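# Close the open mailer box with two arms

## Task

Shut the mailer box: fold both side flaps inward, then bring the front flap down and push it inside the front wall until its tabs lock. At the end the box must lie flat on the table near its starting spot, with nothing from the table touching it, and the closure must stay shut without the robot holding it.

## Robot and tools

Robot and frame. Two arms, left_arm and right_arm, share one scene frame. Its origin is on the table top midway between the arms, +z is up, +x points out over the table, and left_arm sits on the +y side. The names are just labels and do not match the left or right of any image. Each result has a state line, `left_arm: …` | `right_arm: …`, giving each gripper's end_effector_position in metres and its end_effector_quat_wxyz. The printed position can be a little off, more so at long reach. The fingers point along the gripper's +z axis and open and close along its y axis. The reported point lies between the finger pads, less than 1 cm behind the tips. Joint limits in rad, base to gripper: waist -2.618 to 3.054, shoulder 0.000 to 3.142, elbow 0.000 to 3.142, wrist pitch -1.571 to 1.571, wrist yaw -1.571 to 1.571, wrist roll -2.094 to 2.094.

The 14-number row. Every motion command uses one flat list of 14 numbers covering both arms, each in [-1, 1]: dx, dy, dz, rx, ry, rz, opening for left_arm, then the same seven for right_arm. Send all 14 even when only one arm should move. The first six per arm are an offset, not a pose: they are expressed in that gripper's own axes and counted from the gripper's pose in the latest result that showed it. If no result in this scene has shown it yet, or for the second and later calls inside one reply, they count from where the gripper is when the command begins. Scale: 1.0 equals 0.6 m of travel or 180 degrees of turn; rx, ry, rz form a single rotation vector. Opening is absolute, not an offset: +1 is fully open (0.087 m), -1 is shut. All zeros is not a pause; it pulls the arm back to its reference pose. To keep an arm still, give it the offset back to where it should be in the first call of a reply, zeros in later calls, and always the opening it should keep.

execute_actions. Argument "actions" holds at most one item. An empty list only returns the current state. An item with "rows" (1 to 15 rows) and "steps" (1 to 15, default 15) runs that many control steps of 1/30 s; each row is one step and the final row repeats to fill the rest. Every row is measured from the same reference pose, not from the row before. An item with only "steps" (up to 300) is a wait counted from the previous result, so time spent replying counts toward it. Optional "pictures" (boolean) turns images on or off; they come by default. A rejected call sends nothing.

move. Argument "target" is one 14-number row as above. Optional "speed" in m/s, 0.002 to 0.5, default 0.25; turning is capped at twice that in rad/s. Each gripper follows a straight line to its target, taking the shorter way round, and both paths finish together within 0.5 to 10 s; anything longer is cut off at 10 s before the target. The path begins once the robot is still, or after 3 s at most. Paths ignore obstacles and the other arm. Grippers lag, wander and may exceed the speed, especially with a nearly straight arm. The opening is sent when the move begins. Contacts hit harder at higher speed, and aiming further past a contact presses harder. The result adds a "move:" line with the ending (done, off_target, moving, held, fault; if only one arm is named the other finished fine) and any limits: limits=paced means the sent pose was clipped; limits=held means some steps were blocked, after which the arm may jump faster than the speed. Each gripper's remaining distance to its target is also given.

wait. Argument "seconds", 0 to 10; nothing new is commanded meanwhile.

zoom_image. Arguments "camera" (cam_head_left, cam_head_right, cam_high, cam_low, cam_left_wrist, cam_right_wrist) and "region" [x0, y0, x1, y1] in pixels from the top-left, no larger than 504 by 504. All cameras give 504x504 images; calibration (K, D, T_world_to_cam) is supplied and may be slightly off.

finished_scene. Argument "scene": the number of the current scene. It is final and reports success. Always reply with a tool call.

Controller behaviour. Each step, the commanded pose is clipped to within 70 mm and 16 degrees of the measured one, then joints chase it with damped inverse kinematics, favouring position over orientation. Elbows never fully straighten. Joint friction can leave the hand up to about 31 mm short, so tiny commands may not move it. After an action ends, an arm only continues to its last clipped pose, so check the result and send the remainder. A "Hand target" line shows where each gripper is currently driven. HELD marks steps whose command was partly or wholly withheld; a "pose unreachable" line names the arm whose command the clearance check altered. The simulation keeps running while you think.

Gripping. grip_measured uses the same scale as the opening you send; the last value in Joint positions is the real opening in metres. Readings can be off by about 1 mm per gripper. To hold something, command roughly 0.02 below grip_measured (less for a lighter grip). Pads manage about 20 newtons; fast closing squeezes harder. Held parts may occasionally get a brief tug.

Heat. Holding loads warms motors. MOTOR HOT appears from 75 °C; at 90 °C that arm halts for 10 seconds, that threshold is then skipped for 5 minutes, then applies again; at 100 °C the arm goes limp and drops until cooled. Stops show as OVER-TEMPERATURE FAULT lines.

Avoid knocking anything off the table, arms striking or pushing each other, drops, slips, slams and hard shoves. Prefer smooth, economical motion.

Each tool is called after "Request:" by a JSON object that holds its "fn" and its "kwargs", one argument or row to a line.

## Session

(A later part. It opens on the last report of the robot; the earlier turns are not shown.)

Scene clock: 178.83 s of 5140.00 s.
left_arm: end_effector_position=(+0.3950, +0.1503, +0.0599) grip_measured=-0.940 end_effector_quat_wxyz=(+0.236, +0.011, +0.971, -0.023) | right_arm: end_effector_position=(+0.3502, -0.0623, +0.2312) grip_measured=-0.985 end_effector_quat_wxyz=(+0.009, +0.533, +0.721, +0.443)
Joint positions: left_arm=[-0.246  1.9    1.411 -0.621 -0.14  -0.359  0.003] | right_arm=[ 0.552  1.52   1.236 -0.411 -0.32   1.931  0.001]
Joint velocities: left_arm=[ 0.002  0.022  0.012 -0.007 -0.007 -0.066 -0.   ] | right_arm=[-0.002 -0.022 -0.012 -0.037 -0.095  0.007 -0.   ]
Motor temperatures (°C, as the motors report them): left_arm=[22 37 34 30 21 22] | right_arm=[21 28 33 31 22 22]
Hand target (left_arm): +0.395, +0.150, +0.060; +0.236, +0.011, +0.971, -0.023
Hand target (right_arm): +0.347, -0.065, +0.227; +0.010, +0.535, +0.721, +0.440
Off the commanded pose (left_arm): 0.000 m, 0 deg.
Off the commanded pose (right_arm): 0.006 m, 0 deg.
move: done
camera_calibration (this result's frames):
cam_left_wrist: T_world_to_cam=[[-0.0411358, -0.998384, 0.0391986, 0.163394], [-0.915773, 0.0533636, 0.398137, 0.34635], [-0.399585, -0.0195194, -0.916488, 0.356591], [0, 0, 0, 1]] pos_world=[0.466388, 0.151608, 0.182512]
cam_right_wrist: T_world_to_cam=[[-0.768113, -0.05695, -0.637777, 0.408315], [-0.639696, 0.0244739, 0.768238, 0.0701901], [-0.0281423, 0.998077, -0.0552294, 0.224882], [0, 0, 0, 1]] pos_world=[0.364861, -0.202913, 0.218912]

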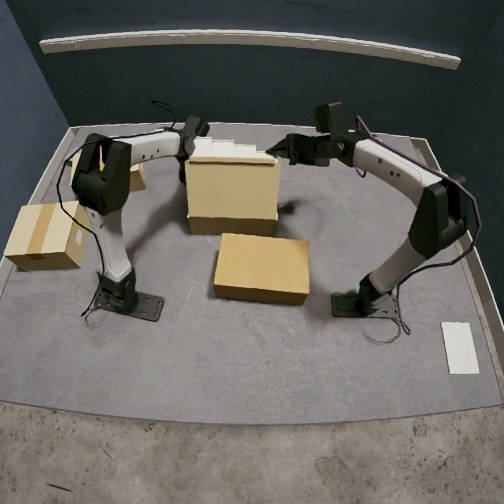

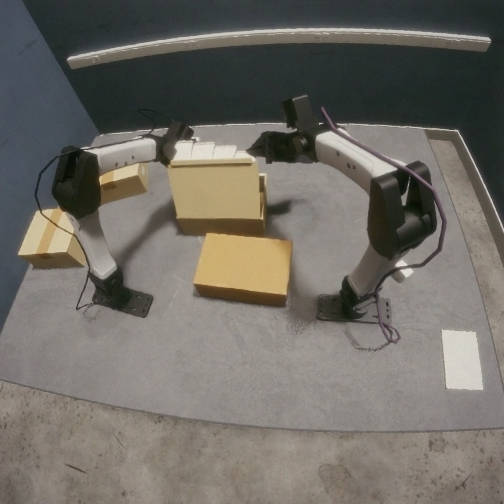

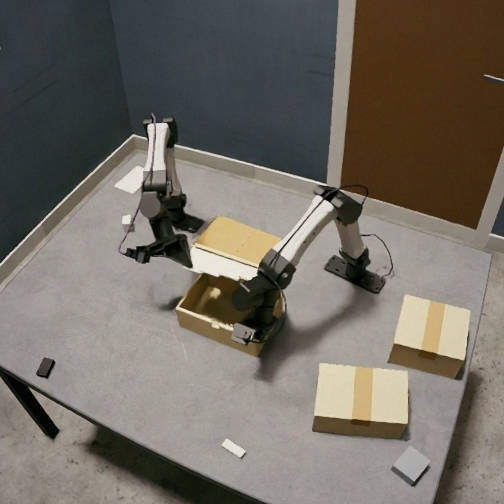

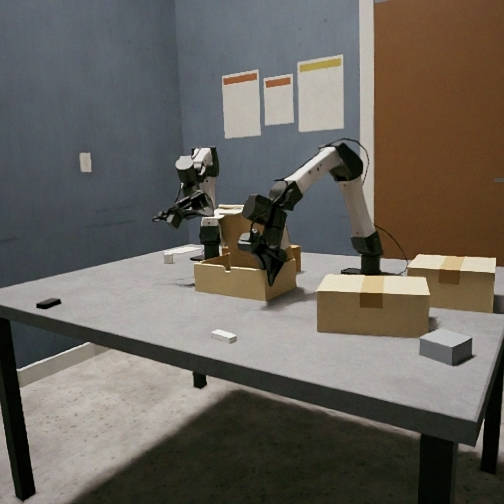

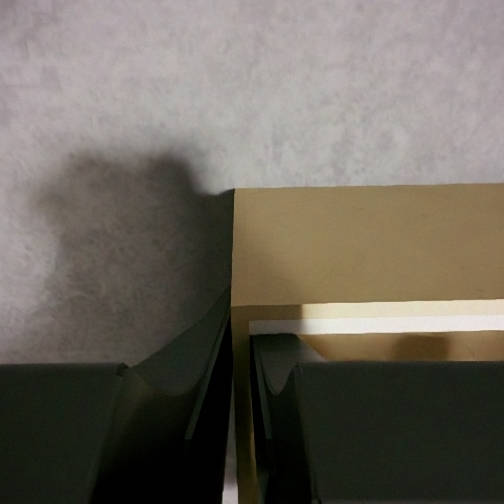

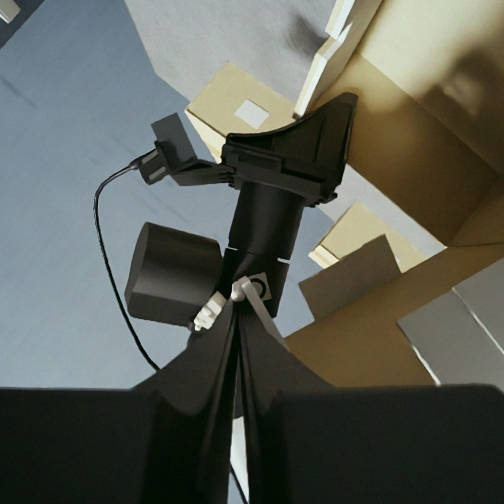

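Request:
{"fn": "move", "kwargs": {
  "target": [-0.04,-0.04,0.02,0,0,0,-1, -0.045,0.03,-0.004,0,0,0,-1],
  "speed": 0.03
}}

Request:
{"fn": "move", "kwargs": {
  "target": [0,0,0,0,0,0,-0.3, 0,0,0,0,0,0,-1],
  "speed": 0.05
}}

Request:
{"fn": "move", "kwargs": {
  "target": [-0.05,0,-0.08,0,0,0,-0.3, 0,0,0,0,0,0,-1],
  "speed": 0.06
}}

Request:
{"fn": "move", "kwargs": {
  "target": [-0.1,0.12,0.0,0,0,0,-1, 0,0,0,0,0,0,-1],
  "speed": 0.08
}}

Scene clock: 183.90 s of 5140.00 s.
left_arm: end_effector_position=(+0.4197, +0.1298, +0.0623) grip_measured=-0.940 end_effector_quat_wxyz=(+0.238, +0.019, +0.971, -0.024) | right_arm: end_effector_position=(+0.3716, -0.0831, +0.2391) grip_measured=-0.985 end_effector_quat_wxyz=(+0.014, +0.530, +0.715, +0.455)
Joint positions: left_arm=[-0.267  2.011  1.574 -0.671 -0.144 -0.362  0.003] | right_arm=[ 0.465  1.542  1.269 -0.41  -0.386  1.881  0.001]
Joint velocities: left_arm=[-0.012  0.032  0.022  0.022 -0.007 -0.022 -0.   ] | right_arm=[-0.002  0.002 -0.012 -0.022  0.095  0.007  0.001]
Motor temperatures (°C, as the motors report them): left_arm=[22 37 35 30 21 22] | right_arm=[21 29 33 31 22 22]
Hand target (left_arm): +0.421, +0.126, +0.061; +0.236, +0.011, +0.971, -0.023
Hand target (right_arm): +0.374, -0.084, +0.232; +0.009, +0.533, +0.720, +0.443
Off the commanded pose (left_arm): 0.005 m, 1 deg.
Off the commanded pose (right_arm): 0.008 m, 2 deg.
After step 90, 0.60 s passed at rest.
move: done
camera_calibration (this result's frames):
cam_left_wrist: T_world_to_cam=[[-0.0564373, -0.997678, 0.0381304, 0.150331], [-0.916414, 0.0669215, 0.394597, 0.367844], [-0.396233, -0.0126732, -0.918063, 0.366003], [0, 0, 0, 1]] pos_world=[0.490604, 0.130004, 0.185132]
cam_right_wrist: T_world_to_cam=[[-0.75287, -0.0403715, -0.65693, 0.428891], [-0.657845, 0.0148223, 0.753008, 0.0879271], [-0.0206628, 0.999075, -0.0377174, 0.239777], [0, 0, 0, 1]] pos_world=[0.385696, -0.223544, 0.224585]

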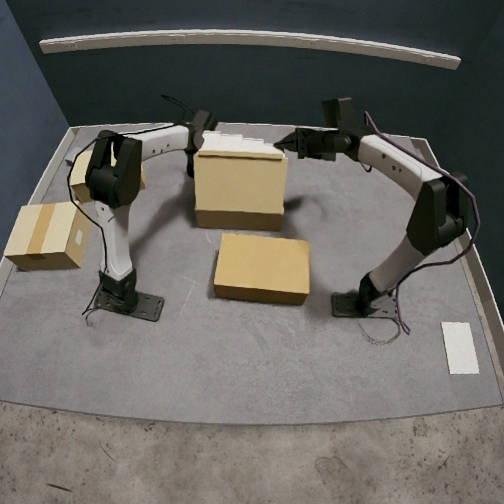

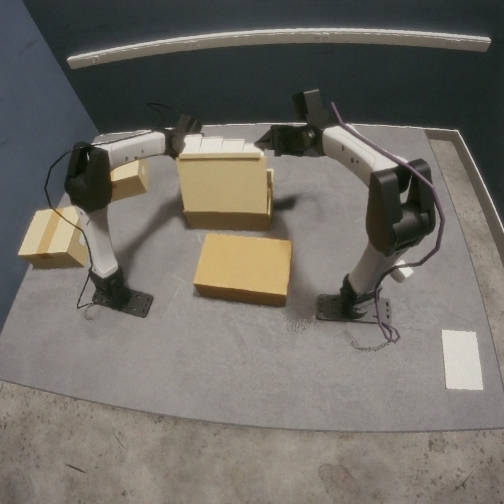

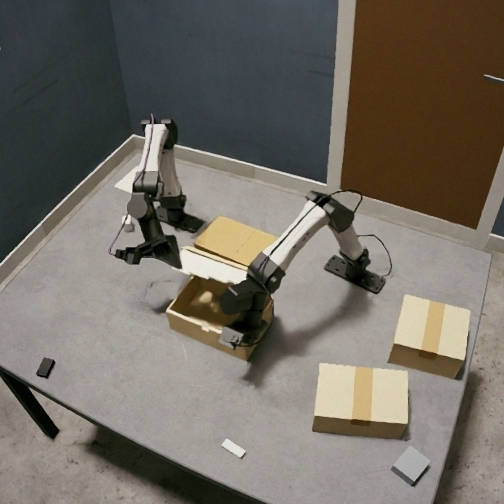

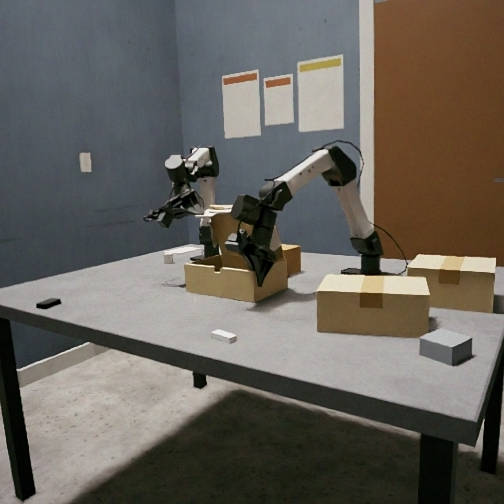

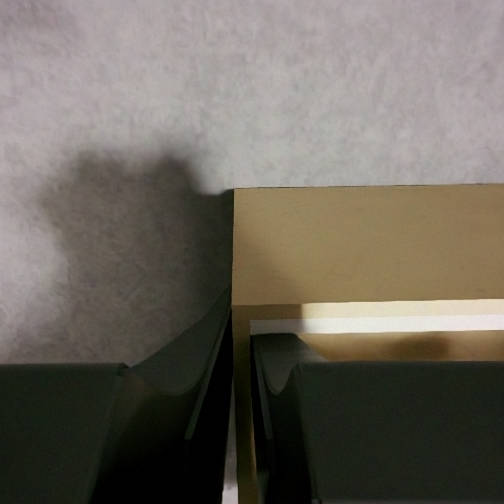

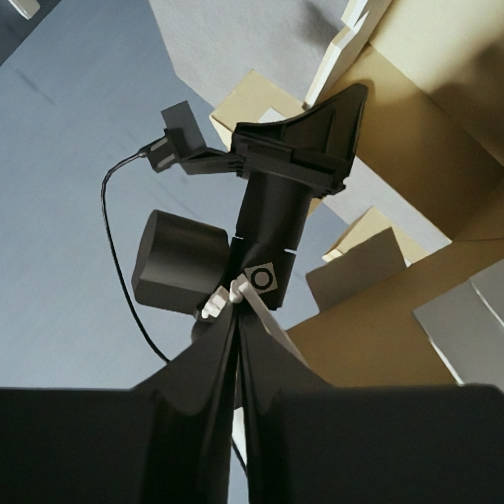

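Scene clock: 184.40 s of 5140.00 s.
left_arm: end_effector_position=(+0.4197, +0.1298, +0.0623) grip_measured=-0.300 end_effector_quat_wxyz=(+0.238, +0.019, +0.971, -0.024) | right_arm: end_effector_position=(+0.3716, -0.0831, +0.2391) grip_measured=-0.985 end_effector_quat_wxyz=(+0.014, +0.530, +0.715, +0.455)
Joint positions: left_arm=[-0.267  2.011  1.574 -0.671 -0.144 -0.362  0.031] | right_arm=[ 0.465  1.542  1.269 -0.41  -0.386  1.881  0.001]
Joint velocities: left_arm=[ 0.012 -0.012 -0.002 -0.007 -0.051 -0.095 -0.001] | right_arm=[-0.002  0.007  0.002  0.007 -0.066  0.022 -0.   ]
Motor temperatures (°C, as the motors report them): left_arm=[22 37 35 30 21 22] | right_arm=[21 29 33 31 22 22]
Hand target (left_arm): +0.420, +0.130, +0.062; +0.238, +0.019, +0.971, -0.024
Hand target (right_arm): +0.372, -0.083, +0.239; +0.014, +0.530, +0.715, +0.455
Off the commanded pose (left_arm): 0.000 m, 0 deg.
Off the commanded pose (right_arm): 0.000 m, 0 deg.
move: done
camera_calibration (this result's frames):
cam_left_wrist: T_world_to_cam=[[-0.0564373, -0.997678, 0.0381304, 0.150331], [-0.916414, 0.0669215, 0.394597, 0.367844], [-0.396233, -0.0126732, -0.918063, 0.366003], [0, 0, 0, 1]] pos_world=[0.490604, 0.130004, 0.185132]
cam_right_wrist: T_world_to_cam=[[-0.75287, -0.0403715, -0.65693, 0.428891], [-0.657845, 0.0148223, 0.753008, 0.0879271], [-0.0206628, 0.999075, -0.0377174, 0.239777], [0, 0, 0, 1]] pos_world=[0.385696, -0.223544, 0.224585]

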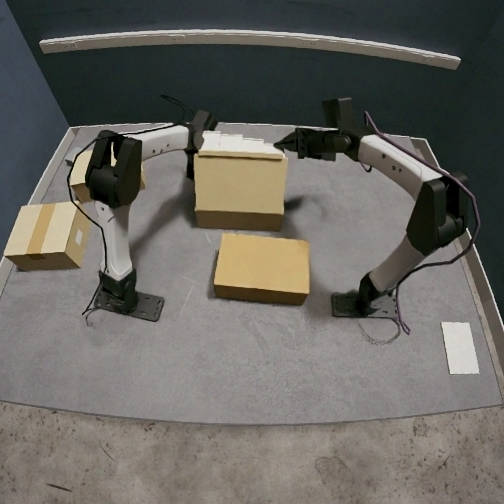

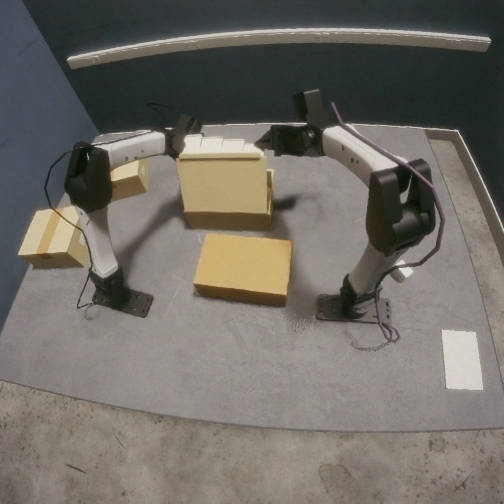

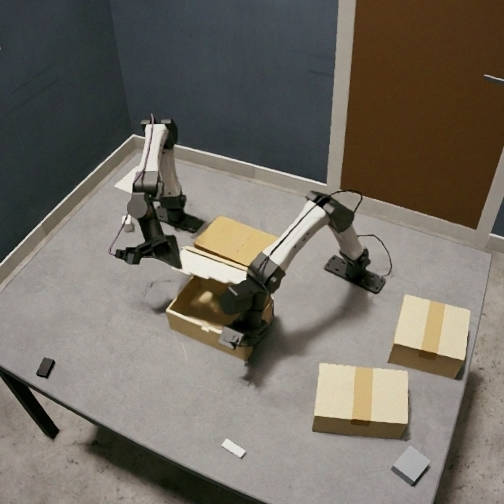

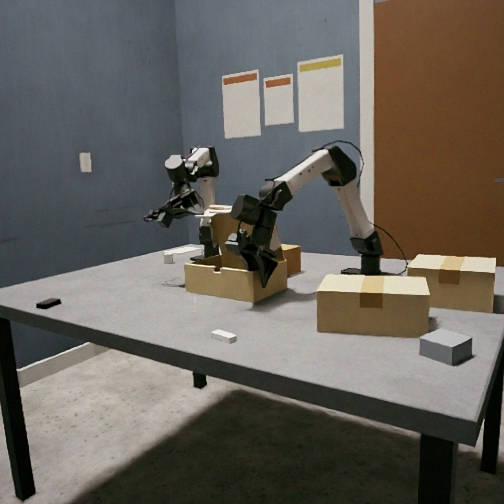

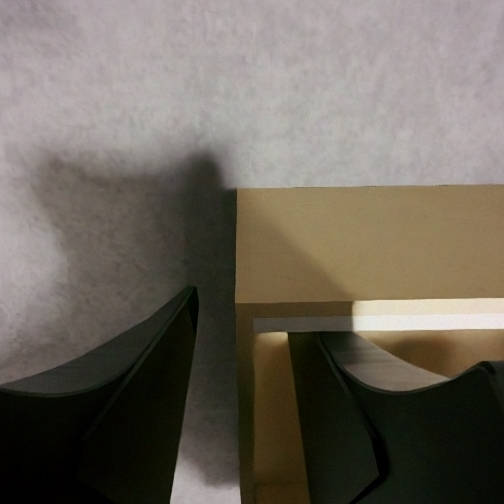

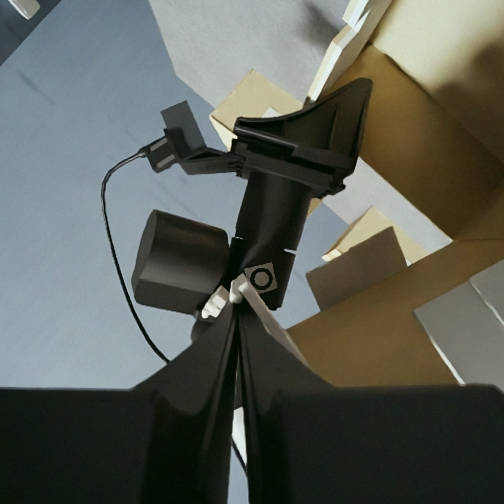

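Scene clock: 185.77 s of 5140.00 s.
left_arm: end_effector_position=(+0.4221, +0.1321, +0.1095) grip_measured=-0.300 end_effector_quat_wxyz=(+0.233, +0.020, +0.972, -0.018) | right_arm: end_effector_position=(+0.3716, -0.0831, +0.2391) grip_measured=-0.985 end_effector_quat_wxyz=(+0.014, +0.530, +0.715, +0.456)
Joint positions: left_arm=[-0.263  2.011  1.767 -0.878 -0.149 -0.355  0.031] | right_arm=[ 0.465  1.542  1.269 -0.41  -0.386  1.881  0.001]
Joint velocities: left_arm=[-0.002  0.027 -0.012  0.051  0.022  0.037 -0.   ] | right_arm=[-0.007  0.022 -0.002  0.051  0.081  0.081 -0.001]
Motor temperatures (°C, as the motors report them): left_arm=[22 37 35 30 21 22] | right_arm=[21 29 33 31 22 22]
Hand target (left_arm): +0.424, +0.132, +0.119; +0.238, +0.019, +0.971, -0.024
Hand target (right_arm): +0.372, -0.083, +0.239; +0.014, +0.530, +0.715, +0.455
Off the commanded pose (left_arm): 0.009 m, 1 deg.
Off the commanded pose (right_arm): 0.000 m, 0 deg.
move: done
camera_calibration (this result's frames):
cam_left_wrist: T_world_to_cam=[[-0.0566594, -0.998065, 0.0256268, 0.15239], [-0.912096, 0.0621841, 0.405234, 0.348885], [-0.406043, -0.000413801, -0.913854, 0.412424], [0, 0, 0, 1]] pos_world=[0.494313, 0.13057, 0.23161]
cam_right_wrist: T_world_to_cam=[[-0.752641, -0.0402693, -0.657199, 0.428958], [-0.658107, 0.0147052, 0.752781, 0.0880469], [-0.0206497, 0.999081, -0.0375693, 0.239721], [0, 0, 0, 1]] pos_world=[0.385746, -0.223521, 0.224637]

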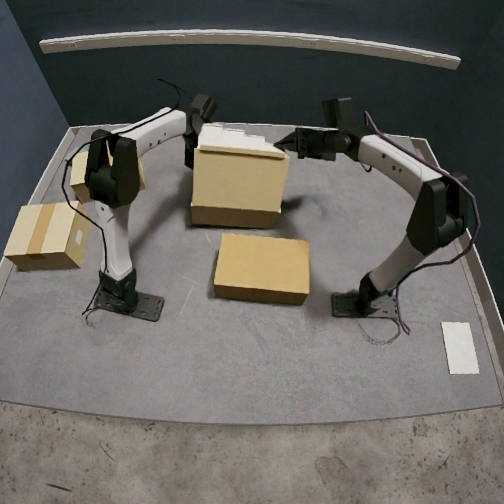

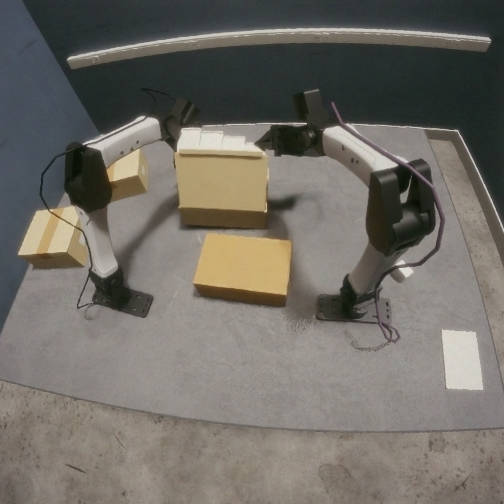

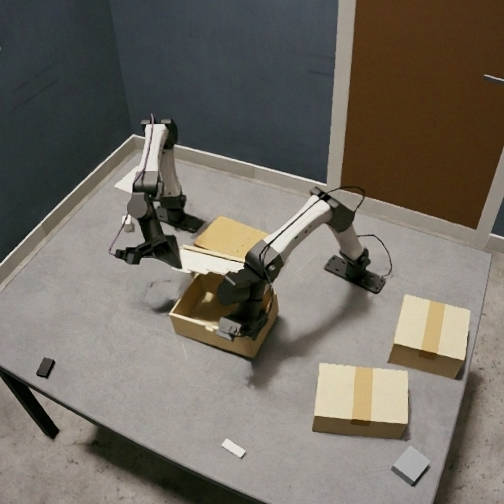

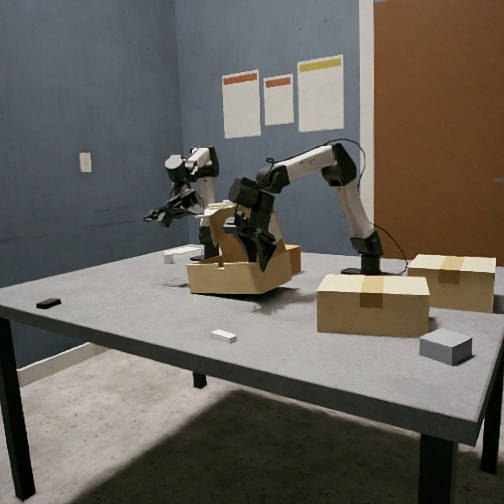

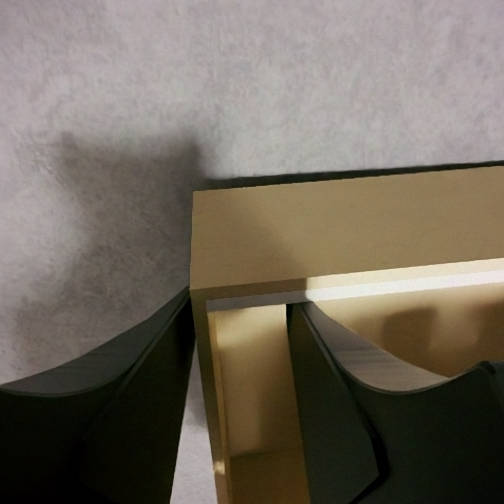

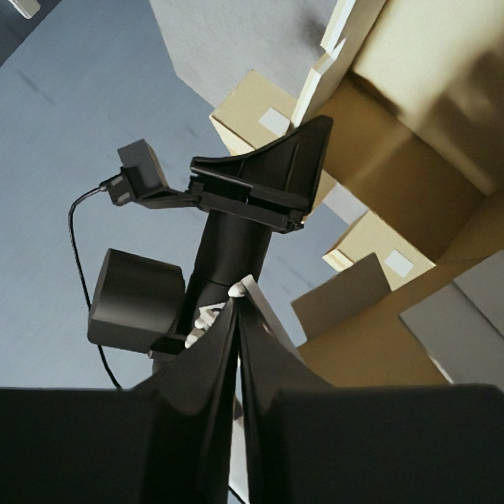

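Scene clock: 187.43 s of 5140.00 s.
left_arm: end_effector_position=(+0.4797, +0.2047, +0.1387) grip_measured=-0.918 end_effector_quat_wxyz=(+0.247, +0.020, +0.969, -0.009) | right_arm: end_effector_position=(+0.3720, -0.0830, +0.2396) grip_measured=-0.985 end_effector_quat_wxyz=(+0.015, +0.530, +0.715, +0.457)
Joint positions: left_arm=[-0.07   2.128  2.049 -0.999 -0.087 -0.175  0.004] | right_arm=[ 0.465  1.542  1.269 -0.407 -0.386  1.881  0.001]
Joint velocities: left_arm=[ 0.002 -0.007  0.017  0.051  0.007 -0.095 -0.   ] | right_arm=[-0.012 -0.022 -0.012 -0.095  0.066 -0.022  0.   ]
Motor temperatures (°C, as the motors report them): left_arm=[22 38 35 30 21 22] | right_arm=[21 29 33 31 22 22]
Hand target (left_arm): +0.478, +0.204, +0.135; +0.235, +0.021, +0.972, -0.016
Hand target (right_arm): +0.372, -0.083, +0.239; +0.014, +0.530, +0.715, +0.456
Off the commanded pose (left_arm): 0.005 m, 2 deg.
Off the commanded pose (right_arm): 0.001 m, 0 deg.
move: done
camera_calibration (this result's frames):
cam_left_wrist: T_world_to_cam=[[-0.0520343, -0.998621, 0.00703568, 0.227847], [-0.924052, 0.0508181, 0.378874, 0.396742], [-0.378709, 0.0132131, -0.925421, 0.448258], [0, 0, 0, 1]] pos_world=[0.548225, 0.201448, 0.262909]
cam_right_wrist: T_world_to_cam=[[-0.751036, -0.039553, -0.659075, 0.42943], [-0.659941, 0.0138868, 0.751189, 0.0888862], [-0.0205594, 0.999121, -0.0365321, 0.239326], [0, 0, 0, 1]] pos_world=[0.386098, -0.223364, 0.225]

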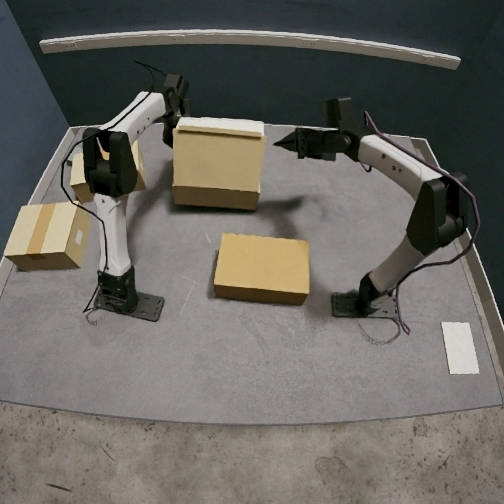

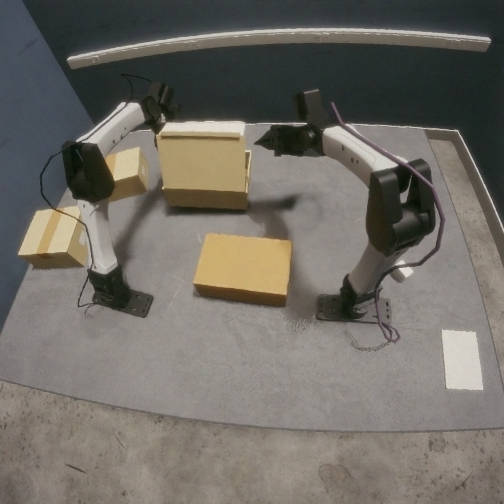

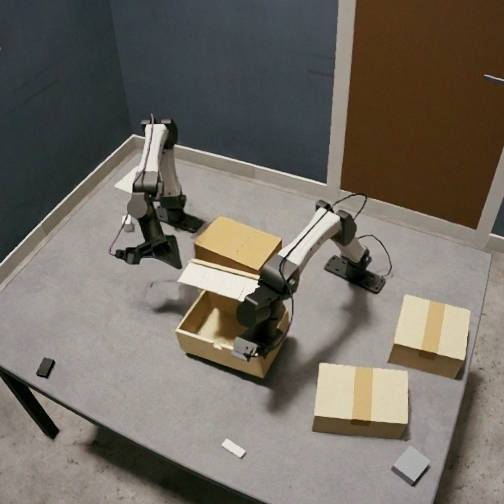

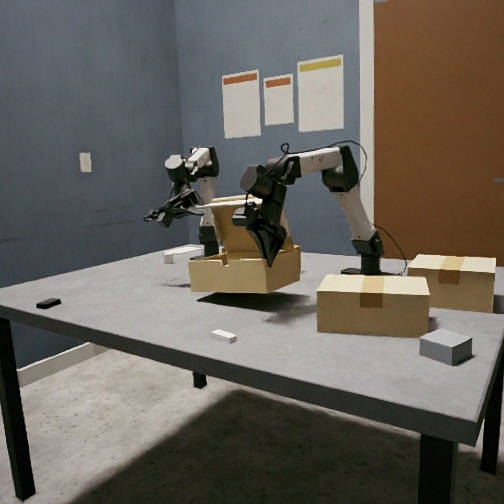

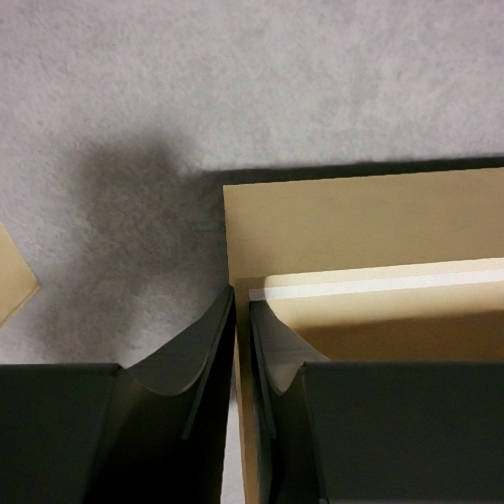

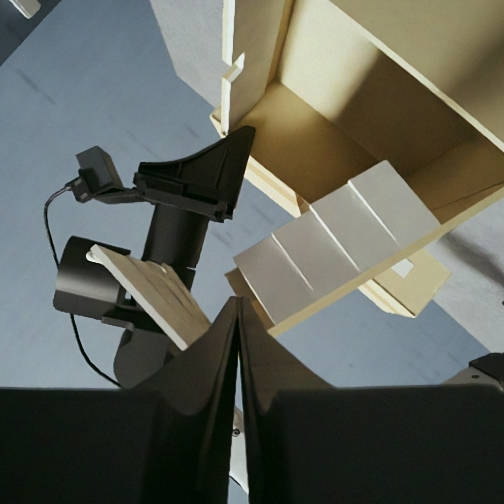

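Request:
{"fn": "move", "kwargs": {
  "target": [0.135,-0.117,0.021,0,0,0,-1, -0.104,0,-0.083,0,0,0,-1],
  "speed": 0.06
}}

Scene clock: 191.20 s of 5140.00 s.
left_arm: end_effector_position=(+0.4153, +0.1311, +0.0966) grip_measured=-0.928 end_effector_quat_wxyz=(+0.244, +0.015, +0.969, -0.029) | right_arm: end_effector_position=(+0.3808, -0.1589, +0.2399) grip_measured=-0.985 end_effector_quat_wxyz=(+0.017, +0.531, +0.712, +0.459)
Joint positions: left_arm=[-0.267  1.961  1.637 -0.769 -0.142 -0.369  0.003] | right_arm=[ 0.227  1.497  1.24  -0.494 -0.562  1.713  0.001]
Joint velocities: left_arm=[-0.017 -0.007 -0.022 -0.066 -0.007 -0.051  0.   ] | right_arm=[-0.017  0.017 -0.002 -0.066  0.037  0.022  0.   ]
Motor temperatures (°C, as the motors report them): left_arm=[22 38 35 30 21 22] | right_arm=[21 29 33 31 22 22]
Hand target (left_arm): +0.413, +0.135, +0.090; +0.245, +0.019, +0.969, -0.011
Hand target (right_arm): +0.373, -0.162, +0.240; +0.014, +0.529, +0.714, +0.458
Off the commanded pose (left_arm): 0.010 m, 2 deg.
Off the commanded pose (right_arm): 0.008 m, 1 deg.
move: done
camera_calibration (this result's frames):
cam_left_wrist: T_world_to_cam=[[-0.0527659, -0.997432, 0.0484348, 0.147484], [-0.921142, 0.0673456, 0.383357, 0.353157], [-0.385635, -0.0243871, -0.922329, 0.393379], [0, 0, 0, 1]] pos_world=[0.48479, 0.132915, 0.220296]
cam_right_wrist: T_world_to_cam=[[-0.748174, -0.0316661, -0.662746, 0.434358], [-0.663371, 0.0157987, 0.748124, 0.0979156], [-0.0132196, 0.999374, -0.0328265, 0.311752], [0, 0, 0, 1]] pos_world=[0.394051, -0.299349, 0.22485]

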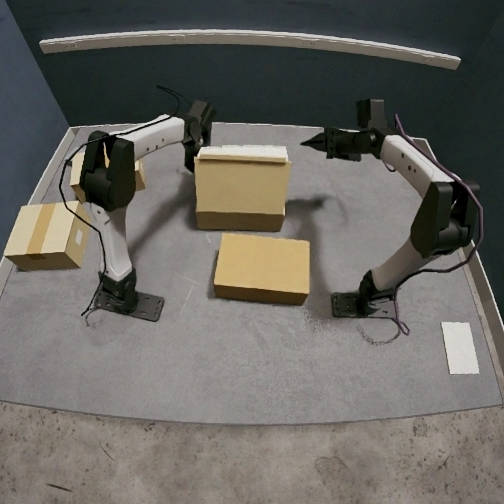

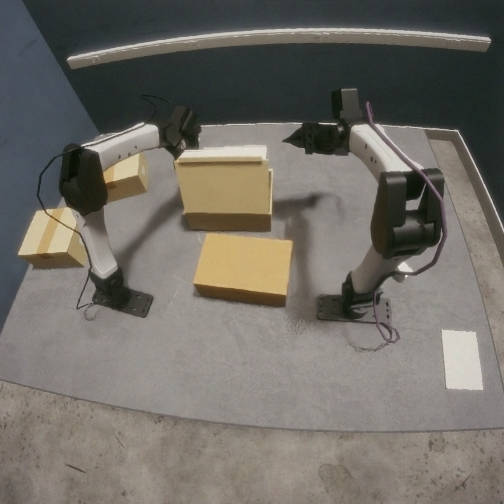

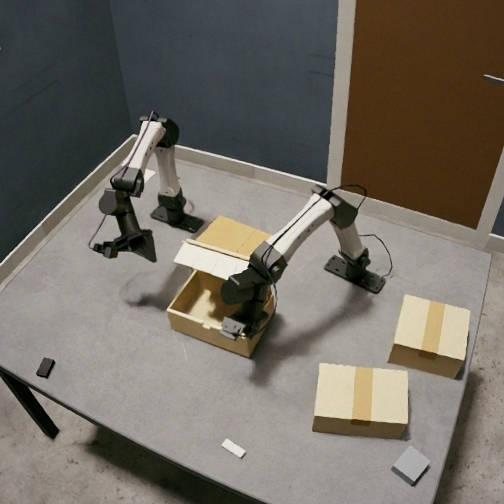

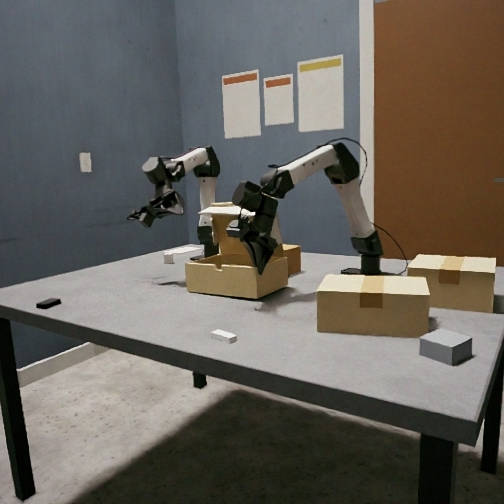

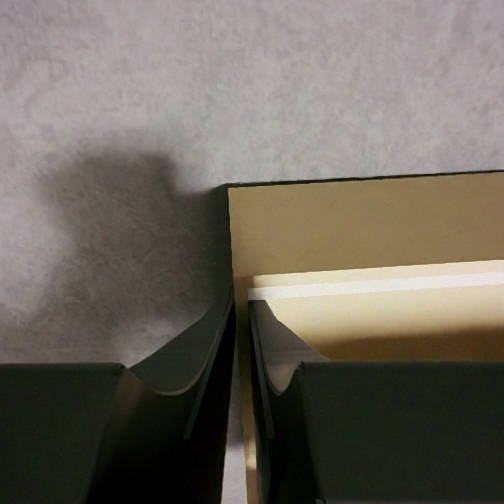

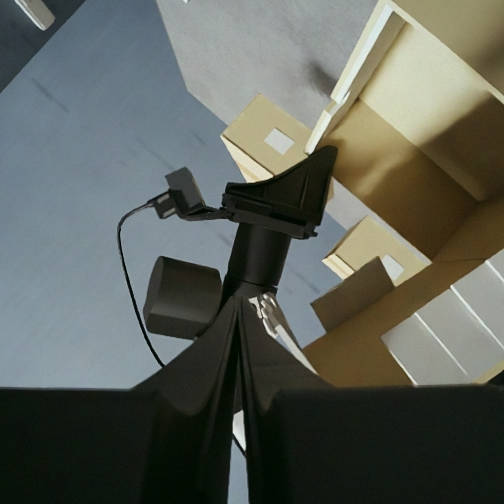

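Front flap is now folded ~90°. Open, then go forward-up.

Request:
{"fn": "move", "kwargs": {
  "target": [0,0,0.01,0,0,0,-0.4, 0,0,0,0,0,0,-1],
  "speed": 0.04
}}

Request:
{"fn": "move", "kwargs": {
  "target": [-0.1,0,-0.02,0,0,0,-0.4, 0,0,0,0,0,0,-1],
  "speed": 0.05
}}

Scene clock: 195.00 s of 5140.00 s.
left_arm: end_effector_position=(+0.4161, +0.1306, +0.0969) grip_measured=-0.400 end_effector_quat_wxyz=(+0.245, +0.015, +0.969, -0.030) | right_arm: end_effector_position=(+0.3803, -0.1587, +0.2398) grip_measured=-0.985 end_effector_quat_wxyz=(+0.016, +0.530, +0.713, +0.459)
Joint positions: left_arm=[-0.267  1.961  1.637 -0.766 -0.141 -0.369  0.026] | right_arm=[ 0.227  1.497  1.24  -0.496 -0.564  1.711  0.001]
Joint velocities: left_arm=[ 0.002  0.002  0.007 -0.007 -0.022  0.007 -0.   ] | right_arm=[ 0.007 -0.007 -0.022 -0.066  0.081 -0.022 -0.   ]
Motor temperatures (°C, as the motors report them): left_arm=[22 39 35 30 21 22] | right_arm=[21 29 33 31 22 22]
Hand target (left_arm): +0.418, +0.131, +0.091; +0.244, +0.015, +0.969, -0.029
Hand target (right_arm): +0.381, -0.159, +0.240; +0.017, +0.531, +0.712, +0.459
Off the commanded pose (left_arm): 0.006 m, 0 deg.
Off the commanded pose (right_arm): 0.001 m, 0 deg.
After step 90, 0.10 s passed at rest.
move: done
camera_calibration (this result's frames):
cam_left_wrist: T_world_to_cam=[[-0.0529384, -0.997312, 0.0506641, 0.146828], [-0.922343, 0.068278, 0.380291, 0.354465], [-0.382728, -0.0265976, -0.923478, 0.393134], [0, 0, 0, 1]] pos_world=[0.485175, 0.132687, 0.220812]
cam_right_wrist: T_world_to_cam=[[-0.748293, -0.0338453, -0.662505, 0.433545], [-0.66317, 0.013744, 0.748342, 0.0971732], [-0.0162224, 0.999333, -0.0327297, 0.312646], [0, 0, 0, 1]] pos_world=[0.393933, -0.2991, 0.22474]

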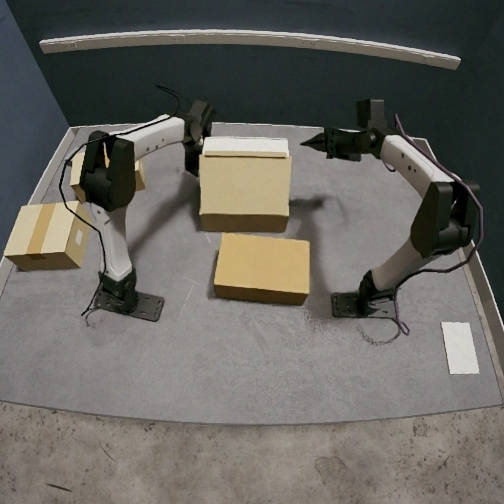

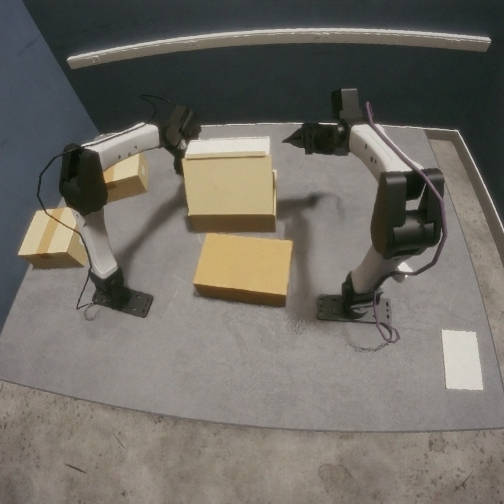

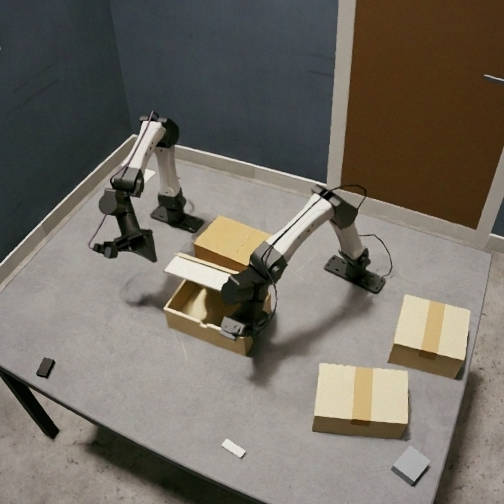

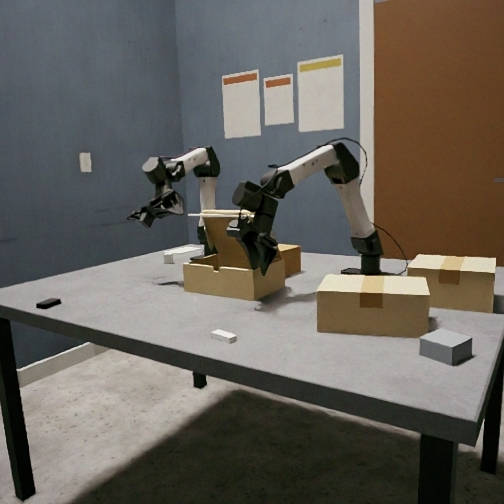

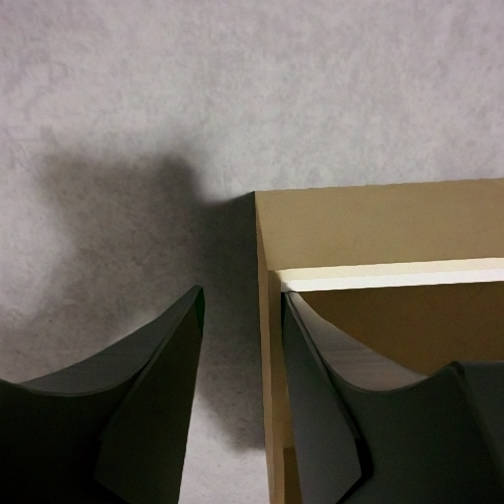

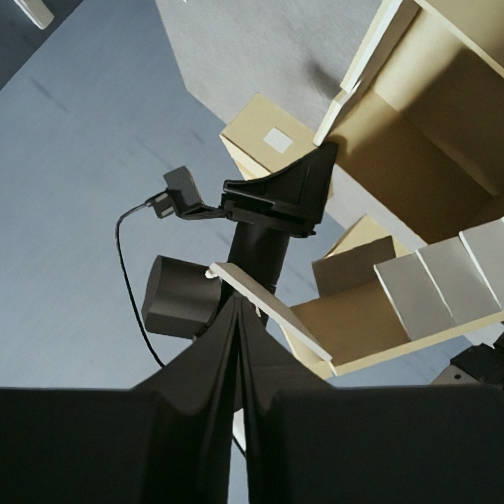

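Scene clock: 196.80 s of 5140.00 s.
left_arm: end_effector_position=(+0.4643, +0.1275, +0.1438) grip_measured=-0.400 end_effector_quat_wxyz=(+0.262, +0.015, +0.964, -0.034) | right_arm: end_effector_position=(+0.3803, -0.1587, +0.2398) grip_measured=-0.985 end_effector_quat_wxyz=(+0.016, +0.530, +0.713, +0.459)
Joint positions: left_arm=[-0.23   2.128  2.057 -0.978 -0.128 -0.333  0.026] | right_arm=[ 0.227  1.497  1.24  -0.496 -0.564  1.711  0.001]
Joint velocities: left_arm=[ 0.012 -0.002  0.002  0.007  0.022 -0.007 -0.   ] | right_arm=[-0.022 -0.017  0.002 -0.007  0.022 -0.022  0.   ]
Motor temperatures (°C, as the motors report them): left_arm=[22 39 35 30 21 22] | right_arm=[21 29 33 31 22 22]
Hand target (left_arm): +0.463, +0.132, +0.136; +0.246, +0.015, +0.969, -0.030
Hand target (right_arm): +0.380, -0.159, +0.240; +0.016, +0.530, +0.713, +0.459
Off the commanded pose (left_arm): 0.008 m, 2 deg.
Off the commanded pose (right_arm): 0.000 m, 0 deg.
move: done
camera_calibration (this result's frames):
cam_left_wrist: T_world_to_cam=[[-0.0549224, -0.996789, 0.0582713, 0.14372], [-0.935141, 0.0718063, 0.346921, 0.391602], [-0.349991, -0.0354382, -0.936082, 0.442479], [0, 0, 0, 1]] pos_world=[0.52896, 0.130819, 0.269967]
cam_right_wrist: T_world_to_cam=[[-0.748293, -0.0338453, -0.662505, 0.433545], [-0.66317, 0.013744, 0.748342, 0.0971732], [-0.0162224, 0.999333, -0.0327297, 0.312646], [0, 0, 0, 1]] pos_world=[0.393933, -0.2991, 0.22474]

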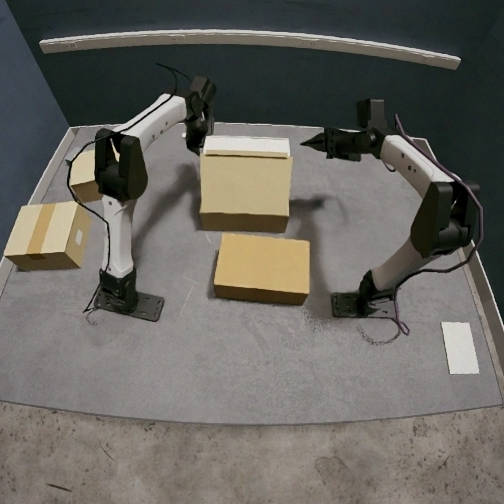

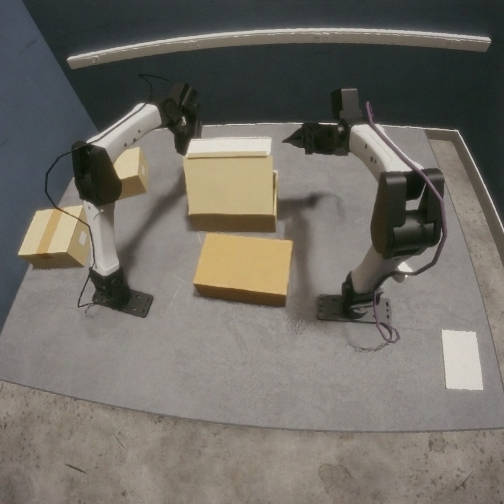

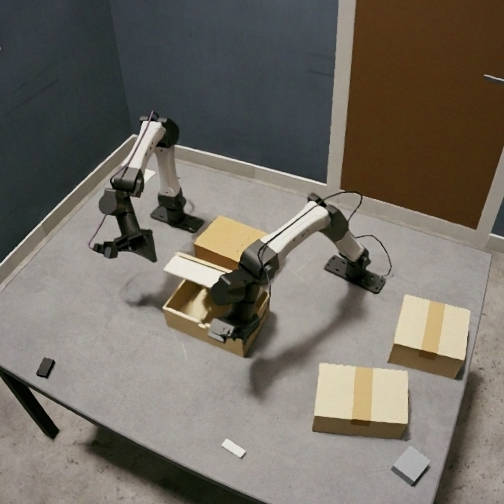

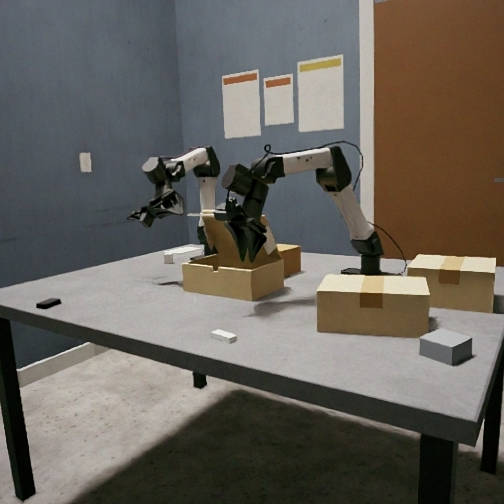

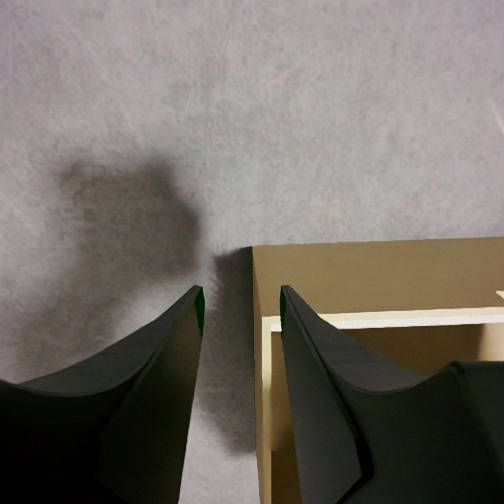

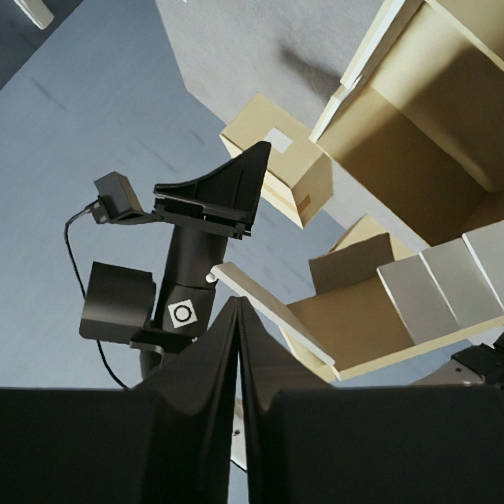

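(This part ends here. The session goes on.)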